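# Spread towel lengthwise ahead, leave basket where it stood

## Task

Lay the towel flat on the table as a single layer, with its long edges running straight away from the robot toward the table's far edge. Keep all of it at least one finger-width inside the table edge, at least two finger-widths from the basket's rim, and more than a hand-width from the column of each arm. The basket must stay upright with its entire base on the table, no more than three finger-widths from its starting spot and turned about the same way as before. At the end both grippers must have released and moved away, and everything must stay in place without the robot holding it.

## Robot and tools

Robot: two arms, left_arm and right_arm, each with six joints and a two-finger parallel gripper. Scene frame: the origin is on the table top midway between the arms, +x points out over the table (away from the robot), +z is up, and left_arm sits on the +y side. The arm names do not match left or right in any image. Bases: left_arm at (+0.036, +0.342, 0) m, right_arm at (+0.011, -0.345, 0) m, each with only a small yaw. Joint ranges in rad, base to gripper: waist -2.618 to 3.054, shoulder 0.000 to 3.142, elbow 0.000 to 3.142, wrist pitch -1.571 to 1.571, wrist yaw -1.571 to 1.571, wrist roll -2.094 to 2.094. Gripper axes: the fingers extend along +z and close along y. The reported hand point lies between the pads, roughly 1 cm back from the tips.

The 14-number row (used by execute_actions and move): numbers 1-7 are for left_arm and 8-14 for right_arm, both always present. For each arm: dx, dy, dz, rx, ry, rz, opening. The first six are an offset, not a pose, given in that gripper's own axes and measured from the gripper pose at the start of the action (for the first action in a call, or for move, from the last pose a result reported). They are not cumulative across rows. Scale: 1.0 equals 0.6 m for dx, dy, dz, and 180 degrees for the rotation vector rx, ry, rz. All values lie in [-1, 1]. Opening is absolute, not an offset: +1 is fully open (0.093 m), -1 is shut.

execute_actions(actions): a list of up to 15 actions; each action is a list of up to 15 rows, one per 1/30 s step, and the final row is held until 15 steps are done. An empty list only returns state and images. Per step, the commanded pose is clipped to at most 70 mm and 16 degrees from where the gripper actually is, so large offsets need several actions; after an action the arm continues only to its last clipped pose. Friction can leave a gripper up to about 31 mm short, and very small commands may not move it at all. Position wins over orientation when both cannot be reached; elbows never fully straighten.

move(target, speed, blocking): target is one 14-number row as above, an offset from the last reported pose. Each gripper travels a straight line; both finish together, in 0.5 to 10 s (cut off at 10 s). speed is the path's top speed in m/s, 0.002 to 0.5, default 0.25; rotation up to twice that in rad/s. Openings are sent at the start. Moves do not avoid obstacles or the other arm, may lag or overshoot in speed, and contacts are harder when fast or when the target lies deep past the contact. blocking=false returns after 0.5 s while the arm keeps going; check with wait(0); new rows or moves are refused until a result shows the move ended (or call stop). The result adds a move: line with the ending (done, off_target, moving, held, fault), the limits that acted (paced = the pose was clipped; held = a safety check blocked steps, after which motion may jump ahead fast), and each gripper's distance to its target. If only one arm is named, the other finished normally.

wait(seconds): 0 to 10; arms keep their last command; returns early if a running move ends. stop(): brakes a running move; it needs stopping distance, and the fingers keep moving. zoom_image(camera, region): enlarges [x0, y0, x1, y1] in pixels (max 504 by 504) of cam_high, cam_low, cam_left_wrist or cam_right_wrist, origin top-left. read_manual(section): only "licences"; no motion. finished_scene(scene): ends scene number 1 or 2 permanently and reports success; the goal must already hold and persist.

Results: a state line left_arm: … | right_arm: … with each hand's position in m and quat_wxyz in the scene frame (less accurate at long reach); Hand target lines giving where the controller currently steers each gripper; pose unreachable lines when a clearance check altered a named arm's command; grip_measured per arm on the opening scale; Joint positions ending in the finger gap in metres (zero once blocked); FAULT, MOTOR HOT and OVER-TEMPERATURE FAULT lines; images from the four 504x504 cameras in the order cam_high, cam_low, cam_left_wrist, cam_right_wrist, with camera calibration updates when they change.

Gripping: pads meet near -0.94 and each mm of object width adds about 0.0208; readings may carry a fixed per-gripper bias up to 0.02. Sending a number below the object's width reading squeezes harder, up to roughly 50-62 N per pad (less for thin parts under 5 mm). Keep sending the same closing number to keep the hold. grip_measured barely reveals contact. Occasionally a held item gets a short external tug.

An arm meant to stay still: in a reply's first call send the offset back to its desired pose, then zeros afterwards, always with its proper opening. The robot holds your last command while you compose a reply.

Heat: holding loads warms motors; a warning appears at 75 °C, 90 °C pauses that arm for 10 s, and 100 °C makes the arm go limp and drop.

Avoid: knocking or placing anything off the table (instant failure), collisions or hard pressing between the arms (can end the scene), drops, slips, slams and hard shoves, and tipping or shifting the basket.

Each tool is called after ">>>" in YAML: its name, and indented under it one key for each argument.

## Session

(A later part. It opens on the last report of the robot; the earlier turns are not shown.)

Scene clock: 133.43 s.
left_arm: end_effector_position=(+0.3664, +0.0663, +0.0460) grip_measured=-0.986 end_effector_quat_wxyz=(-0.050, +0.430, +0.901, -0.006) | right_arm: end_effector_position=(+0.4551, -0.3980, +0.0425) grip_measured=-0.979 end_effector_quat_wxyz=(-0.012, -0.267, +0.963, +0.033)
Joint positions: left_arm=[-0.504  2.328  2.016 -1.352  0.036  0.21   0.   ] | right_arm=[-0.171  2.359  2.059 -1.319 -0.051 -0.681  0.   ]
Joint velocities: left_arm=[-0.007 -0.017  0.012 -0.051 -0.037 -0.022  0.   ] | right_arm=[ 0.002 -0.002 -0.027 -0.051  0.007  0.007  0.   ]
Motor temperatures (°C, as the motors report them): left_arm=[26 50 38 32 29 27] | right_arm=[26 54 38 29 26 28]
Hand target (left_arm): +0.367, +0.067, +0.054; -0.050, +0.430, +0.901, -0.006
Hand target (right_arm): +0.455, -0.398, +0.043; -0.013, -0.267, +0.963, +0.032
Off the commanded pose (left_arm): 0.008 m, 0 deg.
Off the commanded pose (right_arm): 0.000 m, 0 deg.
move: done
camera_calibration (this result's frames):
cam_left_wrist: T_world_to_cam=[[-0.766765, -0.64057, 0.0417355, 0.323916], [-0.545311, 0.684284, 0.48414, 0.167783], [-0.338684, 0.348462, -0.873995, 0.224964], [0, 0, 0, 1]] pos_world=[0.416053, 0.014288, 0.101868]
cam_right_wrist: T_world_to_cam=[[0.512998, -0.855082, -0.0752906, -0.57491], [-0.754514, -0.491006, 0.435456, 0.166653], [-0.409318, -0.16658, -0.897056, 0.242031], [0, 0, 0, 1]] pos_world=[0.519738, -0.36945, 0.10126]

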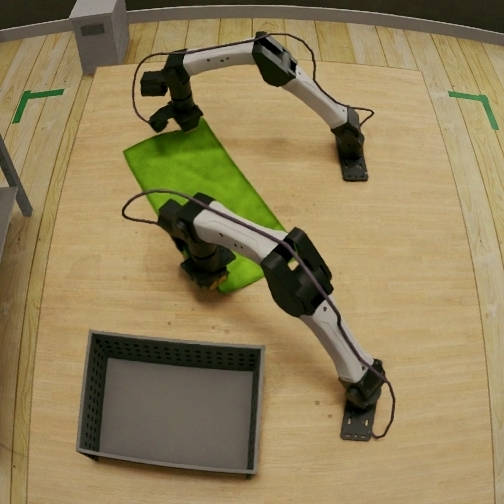

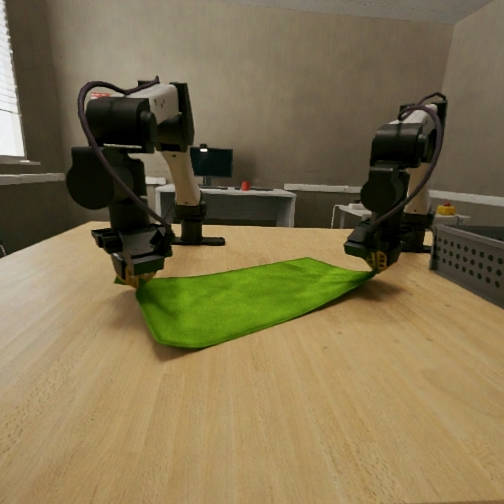

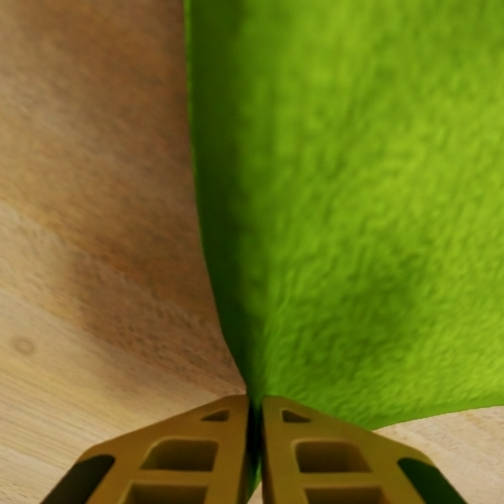

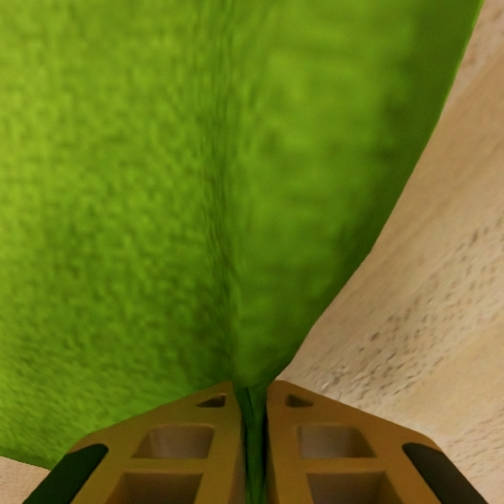

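>>> move:
  target: [0.225,-0.182,0,0,0,-0.158,-1,-0.183,0.159,0,0,0,-0.158,-1]
  speed: 0.08

>>> move:
  target: [0.146,-0.123,0.02,0,0,-0.158,-1,-0.237,0.091,0,0,0,-0.158,-1]
  speed: 0.08

Scene clock: 147.13 s.
left_arm: end_effector_position=(+0.2020, +0.1003, +0.0630) grip_measured=-0.986 end_effector_quat_wxyz=(-0.052, +0.199, +0.979, +0.010) | right_arm: end_effector_position=(+0.4965, -0.2599, +0.0477) grip_measured=-0.979 end_effector_quat_wxyz=(-0.000, -0.490, +0.871, +0.037)
Joint positions: left_arm=[-0.76   1.77   1.257 -1.147  0.056 -0.535  0.   ] | right_arm=[ 0.117  2.647  2.609 -1.56  -0.069 -0.875  0.   ]
Joint velocities: left_arm=[ 0.002 -0.002  0.007 -0.037  0.007 -0.081  0.   ] | right_arm=[-0.002  0.002  0.007 -0.066 -0.007  0.007  0.   ]
Motor temperatures (°C, as the motors report them): left_arm=[26 51 38 32 29 27] | right_arm=[26 55 38 29 26 28]
Hand target (left_arm): +0.196, +0.102, +0.065; -0.053, +0.196, +0.979, +0.005
Hand target (right_arm): +0.497, -0.259, +0.047; -0.002, -0.496, +0.868, +0.037
Off the commanded pose (left_arm): 0.005 m, 1 deg.
Off the commanded pose (right_arm): 0.004 m, 1 deg.
joint sent to its limit (right arm) — the command would take joint 4 (wrist pitch) past its lower limit, so that joint was sent only as far as its limit.
move: done
camera_calibration (this result's frames):
cam_left_wrist: T_world_to_cam=[[-0.378485, -0.92554, -0.0112008, 0.172422], [-0.802089, 0.321914, 0.503015, 0.133781], [-0.461955, 0.199368, -0.864205, 0.211528], [0, 0, 0, 1]] pos_world=[0.27028, 0.0743459, 0.117441]
cam_right_wrist: T_world_to_cam=[[0.852538, -0.517976, -0.0698586, -0.558877], [-0.452303, -0.798126, 0.398015, 0.035425], [-0.261918, -0.307726, -0.914715, 0.177592], [0, 0, 0, 1]] pos_world=[0.539001, -0.206562, 0.109304]

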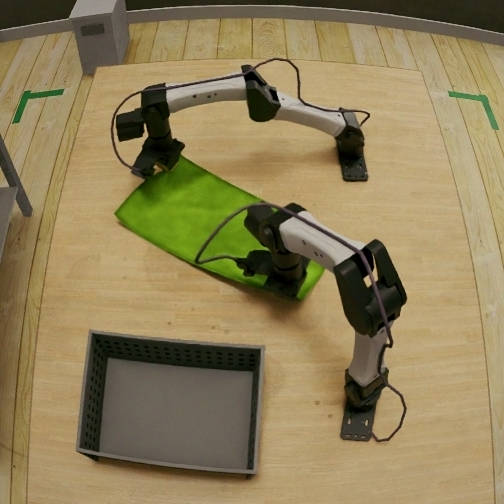

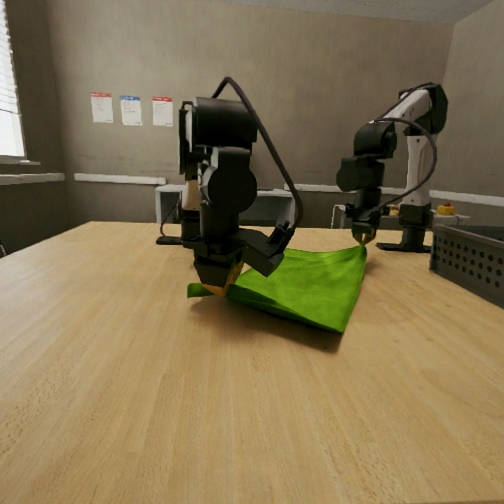

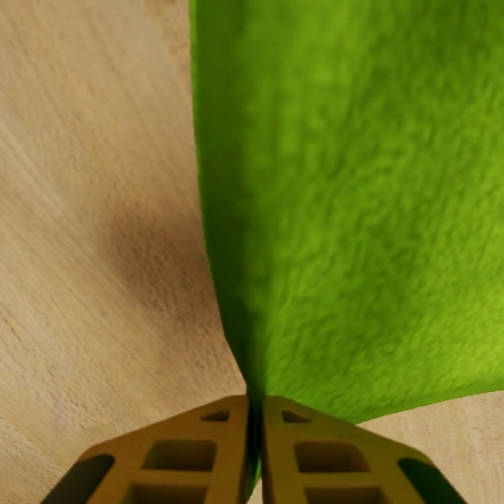

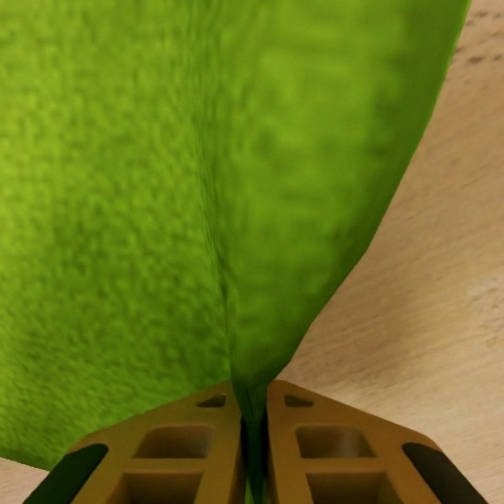

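Scene clock: 150.70 s.
left_arm: end_effector_position=(+0.0940, +0.0668, +0.0580) grip_measured=-0.986 end_effector_quat_wxyz=(-0.050, -0.044, +0.997, +0.033) | right_arm: end_effector_position=(+0.5131, -0.1185, +0.0573) grip_measured=-0.979 end_effector_quat_wxyz=(+0.105, -0.676, +0.729, +0.001)
Joint positions: left_arm=[-1.136  1.728  1.185 -1.114  0.084 -1.399  0.   ] | right_arm=[ 0.369  2.76   2.855 -1.468 -0.072 -1.087  0.   ]
Joint velocities: left_arm=[-0.002 -0.012 -0.002  0.007 -0.051 -0.007  0.   ] | right_arm=[-0.002  0.007  0.012  0.051 -0.007 -0.007  0.   ]
Motor temperatures (°C, as the motors report them): left_arm=[26 50 38 32 29 27] | right_arm=[26 56 38 29 26 28]
Hand target (left_arm): +0.090, +0.067, +0.060; -0.054, -0.047, +0.997, +0.024
Hand target (right_arm): +0.520, -0.110, +0.055; -0.121, +0.682, -0.721, +0.002
Off the commanded pose (left_arm): 0.003 m, 1 deg.
Off the commanded pose (right_arm): 0.014 m, 12 deg.
elbow stopped short (right arm): the move would have taken joint 3 (elbow) straighter than the controller allows; a more bent joint 3 avoids this.
move: off_target (right_arm)
camera_calibration (this result's frames):
cam_left_wrist: T_world_to_cam=[[0.0977168, -0.991704, -0.0835105, 0.064354], [-0.860661, -0.126341, 0.493254, 0.0964207], [-0.499713, 0.023675, -0.865867, 0.179377], [0, 0, 0, 1]] pos_world=[0.166334, 0.0717553, 0.113131]
cam_right_wrist: T_world_to_cam=[[0.987074, -0.0851128, 0.1358, -0.528591], [-0.121036, -0.951292, 0.283537, -0.0295992], [0.105053, -0.296308, -0.949297, 0.0492428], [0, 0, 0, 1]] pos_world=[0.513002, -0.0585562, 0.126921]

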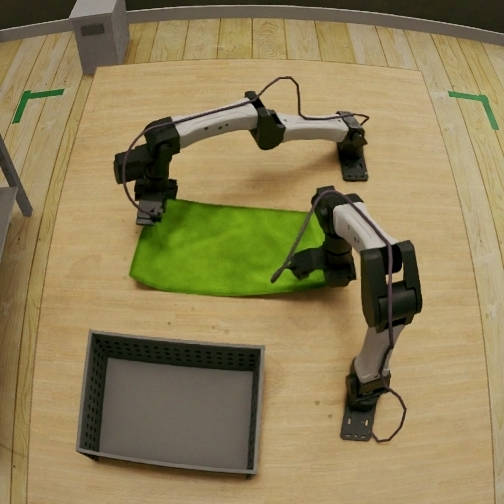

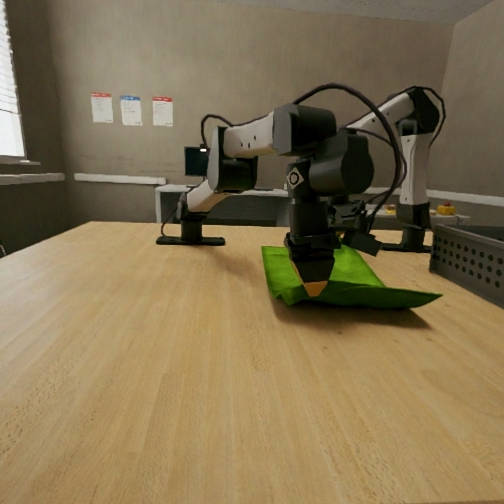

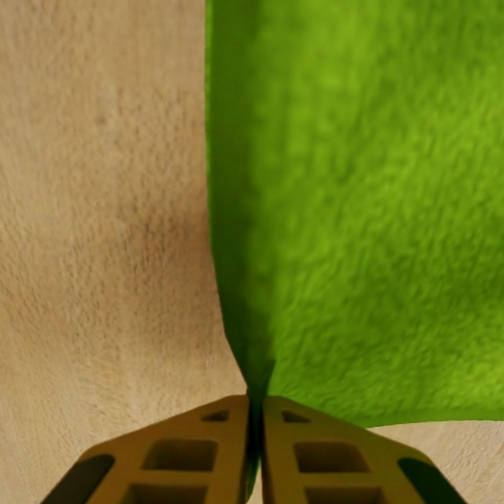

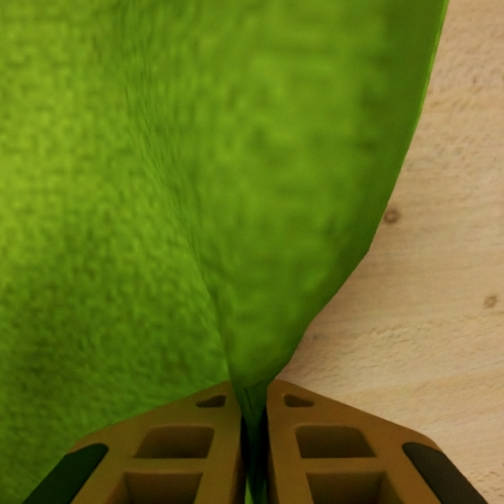

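Still ~5° short; shift left arm −y, −x while lowering, then release.

>>> move:
  target: [0.04,-0.075,0.06,0,0,0,-1,0,0,0.05,0,0,0,-1]
  speed: 0.05

>>> move:
  target: [0,0,0,0,0,0,0.3,0,0,0,0,0,0,0.3]

>>> move:
  target: [-0.05,0.25,-0.2,0,0,0,0.3,0.3,0.2,-0.2,0,0,0.15,0.3]
  speed: 0.15

Scene clock: 157.30 s.
left_arm: end_effector_position=(+0.0730, +0.0332, +0.0209) grip_measured=-0.986 end_effector_quat_wxyz=(-0.048, -0.043, +0.997, +0.044) | right_arm: end_effector_position=(+0.5153, -0.1176, +0.0222) grip_measured=-0.979 end_effector_quat_wxyz=(+0.092, -0.677, +0.730, +0.005)
Joint positions: left_arm=[-1.229  1.897  1.24  -1.014  0.084 -1.489  0.   ] | right_arm=[ 0.369  2.752  2.699 -1.347 -0.072 -1.088  0.   ]
Joint velocities: left_arm=[-0.007 -0.007  0.012 -0.022 -0.037 -0.007  0.   ] | right_arm=[ 0.002 -0.017 -0.012 -0.037  0.007  0.007  0.   ]
Motor temperatures (°C, as the motors report them): left_arm=[26 49 37 32 29 27] | right_arm=[26 57 39 30 26 28]
Hand target (left_arm): +0.070, +0.023, +0.021; -0.052, -0.044, +0.997, +0.034
Hand target (right_arm): +0.518, -0.114, +0.028; -0.104, +0.676, -0.729, -0.001
Off the commanded pose (left_arm): 0.011 m, 1 deg.
Off the commanded pose (right_arm): 0.007 m, 2 deg.
move: off_target (left_arm)
camera_calibration (this result's frames):
cam_left_wrist: T_world_to_cam=[[0.0943545, -0.989972, -0.105132, 0.0306578], [-0.863015, -0.133981, 0.487088, 0.0929309], [-0.496289, 0.0447714, -0.867002, 0.136666], [0, 0, 0, 1]] pos_world=[0.145134, 0.0366826, 0.0764475]
cam_right_wrist: T_world_to_cam=[[0.990131, -0.0831143, 0.112839, -0.526838], [-0.113438, -0.948102, 0.297043, -0.0224253], [0.0822946, -0.306912, -0.948173, 0.026398], [0, 0, 0, 1]] pos_world=[0.516923, -0.0569474, 0.0911393]

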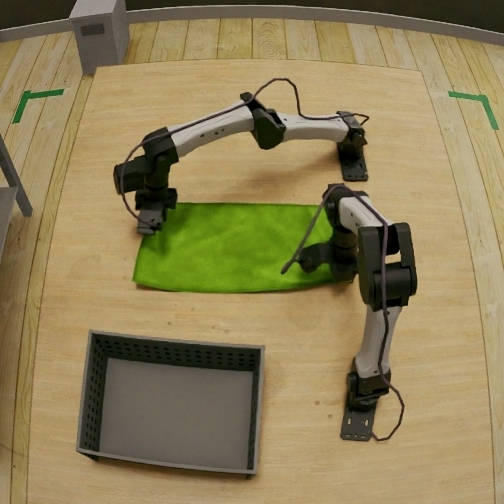

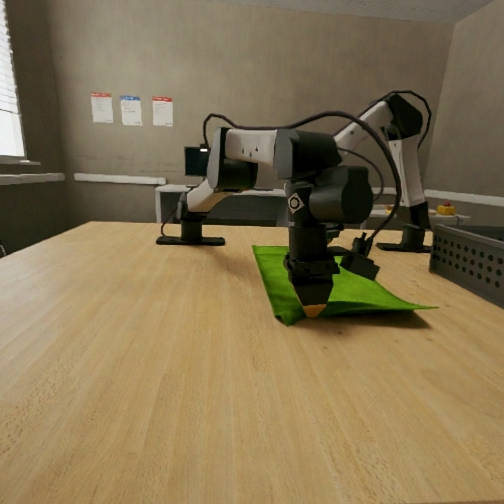

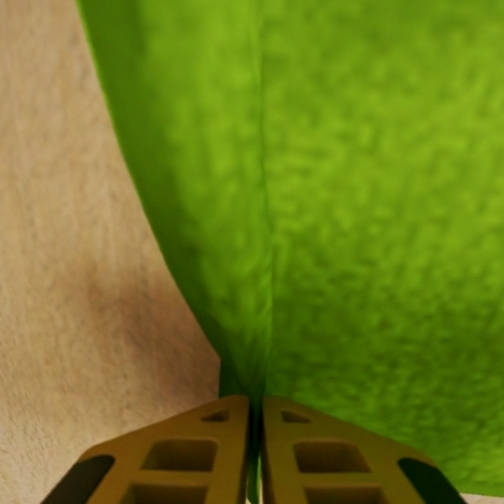

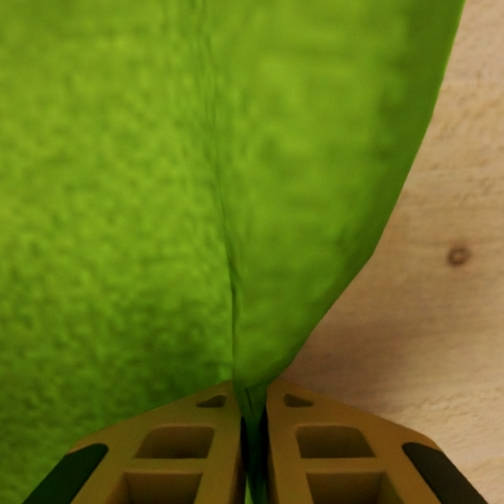

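Scene clock: 157.80 s.
left_arm: end_effector_position=(+0.0730, +0.0332, +0.0209) grip_measured=+0.297 end_effector_quat_wxyz=(-0.048, -0.043, +0.997, +0.044) | right_arm: end_effector_position=(+0.5214, -0.1162, +0.0252) grip_measured=+0.298 end_effector_quat_wxyz=(+0.104, -0.676, +0.729, -0.003)
Joint positions: left_arm=[-1.229  1.897  1.24  -1.014  0.084 -1.489  0.059] | right_arm=[ 0.369  2.749  2.699 -1.323 -0.065 -1.088  0.059]
Joint velocities: left_arm=[-0.022 -0.012  0.017 -0.007  0.022 -0.022 -0.001] | right_arm=[-0.007 -0.007  0.007 -0.037 -0.007 -0.007 -0.001]
Motor temperatures (°C, as the motors report them): left_arm=[26 49 37 32 29 27] | right_arm=[26 57 39 30 26 28]
Hand target (left_arm): +0.073, +0.033, +0.021; -0.048, -0.043, +0.997, +0.044
Hand target (right_arm): +0.515, -0.118, +0.022; -0.093, +0.677, -0.730, -0.005
Off the commanded pose (left_arm): 0.000 m, 0 deg.
Off the commanded pose (right_arm): 0.007 m, 2 deg.
move: done
camera_calibration (this result's frames):
cam_left_wrist: T_world_to_cam=[[0.0943545, -0.989972, -0.105132, 0.0306578], [-0.863015, -0.133981, 0.487088, 0.0929309], [-0.496289, 0.0447714, -0.867002, 0.136666], [0, 0, 0, 1]] pos_world=[0.145134, 0.0366826, 0.0764475]
cam_right_wrist: T_world_to_cam=[[0.986423, -0.0849476, 0.140548, -0.532084], [-0.122911, -0.949475, 0.288774, -0.0163199], [0.108916, -0.302129, -0.947025, 0.0158737], [0, 0, 0, 1]] pos_world=[0.521125, -0.0558988, 0.094529]

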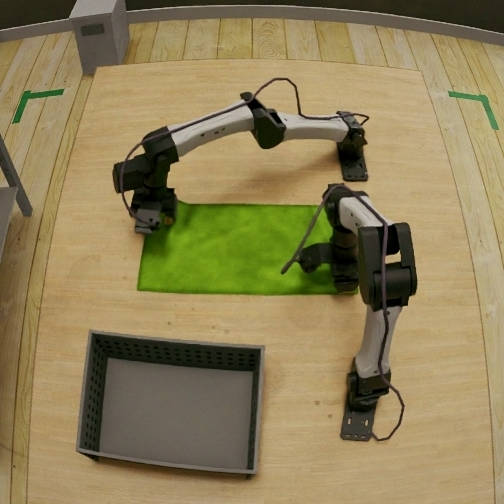

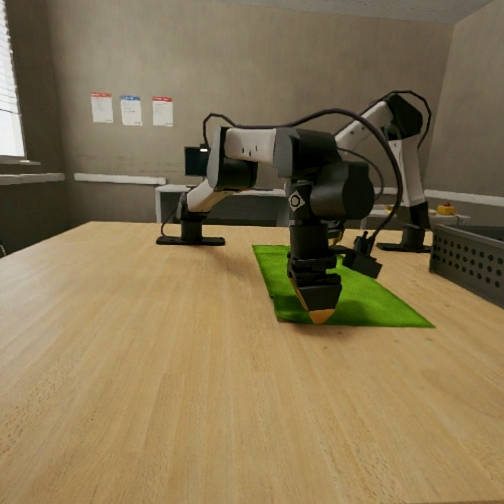

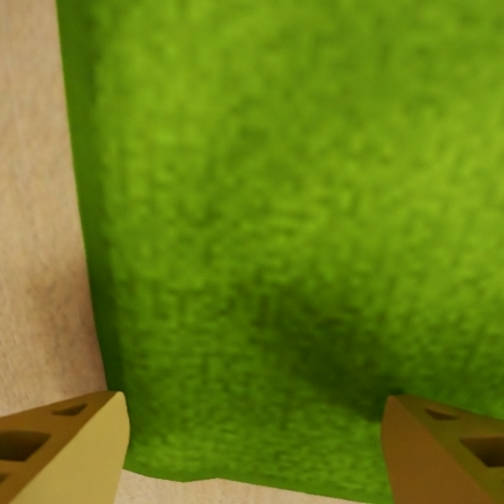

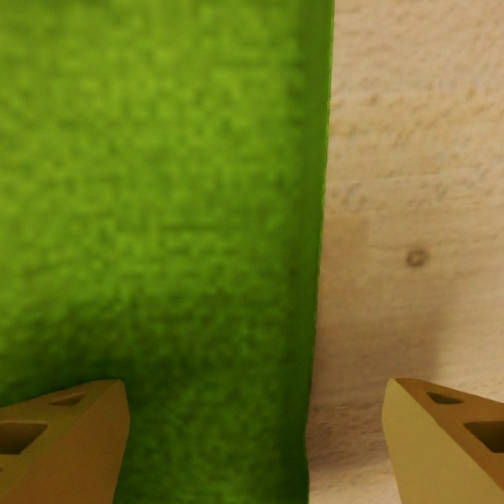

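Scene clock: 159.97 s.
left_arm: end_effector_position=(+0.0984, +0.1717, +0.1442) grip_measured=+0.297 end_effector_quat_wxyz=(-0.055, -0.046, +0.996, +0.053) | right_arm: end_effector_position=(+0.3838, -0.2998, +0.0992) grip_measured=+0.298 end_effector_quat_wxyz=(+0.103, -0.493, +0.864, +0.014)
Joint positions: left_arm=[-0.984  1.353  1.163 -1.519  0.064 -1.25   0.059] | right_arm=[ 0.036  1.812  1.44  -1.024 -0.115 -0.959  0.06 ]
Joint velocities: left_arm=[-0.012 -0.012 -0.022 -0.081 -0.081  0.007 -0.   ] | right_arm=[ 0.007  0.007 -0.007 -0.051 -0.007 -0.051 -0.002]
Motor temperatures (°C, as the motors report them): left_arm=[26 48 37 32 29 27] | right_arm=[26 58 38 30 26 28]
Hand target (left_arm): +0.102, +0.172, +0.154; -0.044, -0.043, +0.997, +0.043
Hand target (right_arm): +0.377, -0.301, +0.102; +0.103, -0.487, +0.867, +0.019
Off the commanded pose (left_arm): 0.009 m, 1 deg.
Off the commanded pose (right_arm): 0.011 m, 1 deg.
move: off_target (right_arm)
camera_calibration (this result's frames):
cam_left_wrist: T_world_to_cam=[[0.0987549, -0.987408, -0.123588, 0.180073], [-0.855189, -0.147715, 0.496823, 0.0735322], [-0.508822, 0.056627, -0.859007, 0.247974], [0, 0, 0, 1]] pos_world=[0.171275, 0.174625, 0.198733]
cam_right_wrist: T_world_to_cam=[[0.855306, -0.512992, 0.0727391, -0.493527], [-0.513638, -0.821073, 0.249029, -0.0364806], [-0.0680255, -0.250357, -0.965761, 0.130757], [0, 0, 0, 1]] pos_world=[0.412274, -0.250392, 0.171264]

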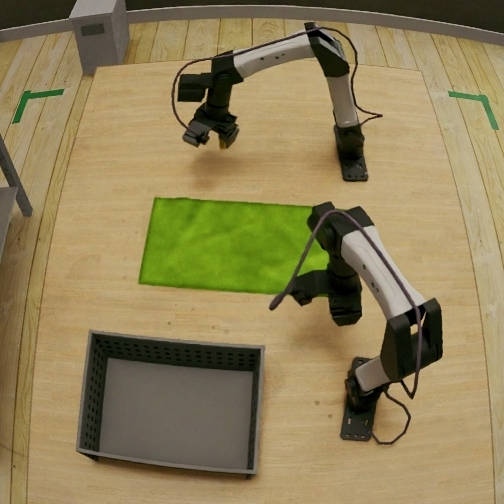

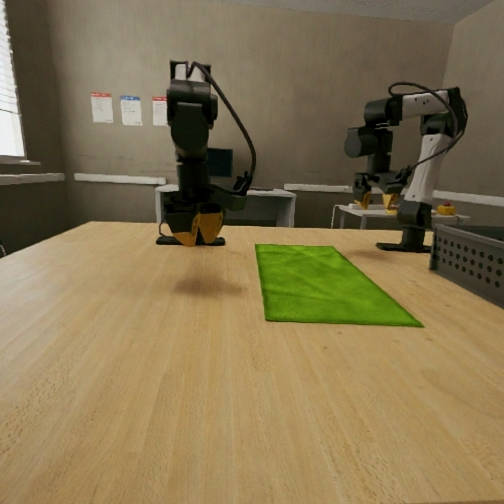

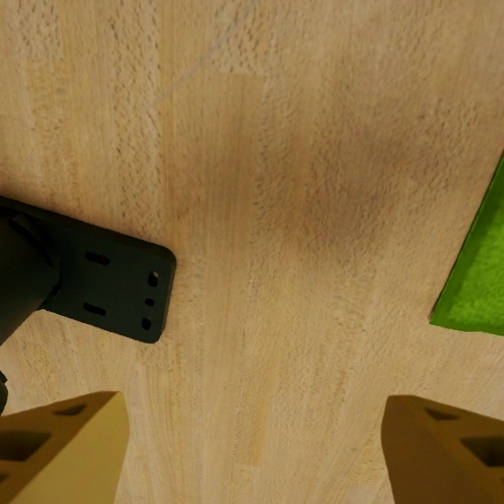

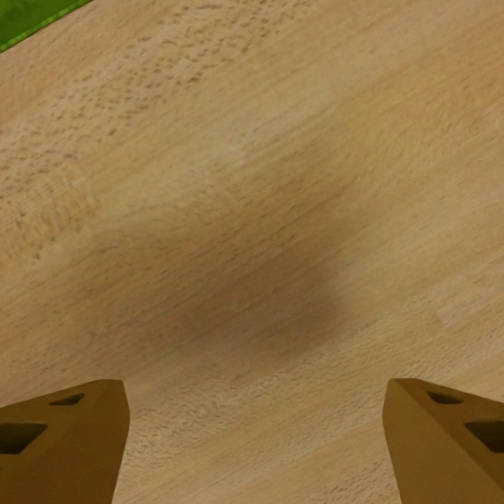

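About 5° off, likely within tolerance.

>>> finished_scene:
  scene: 2

The scene is finished: the task was done.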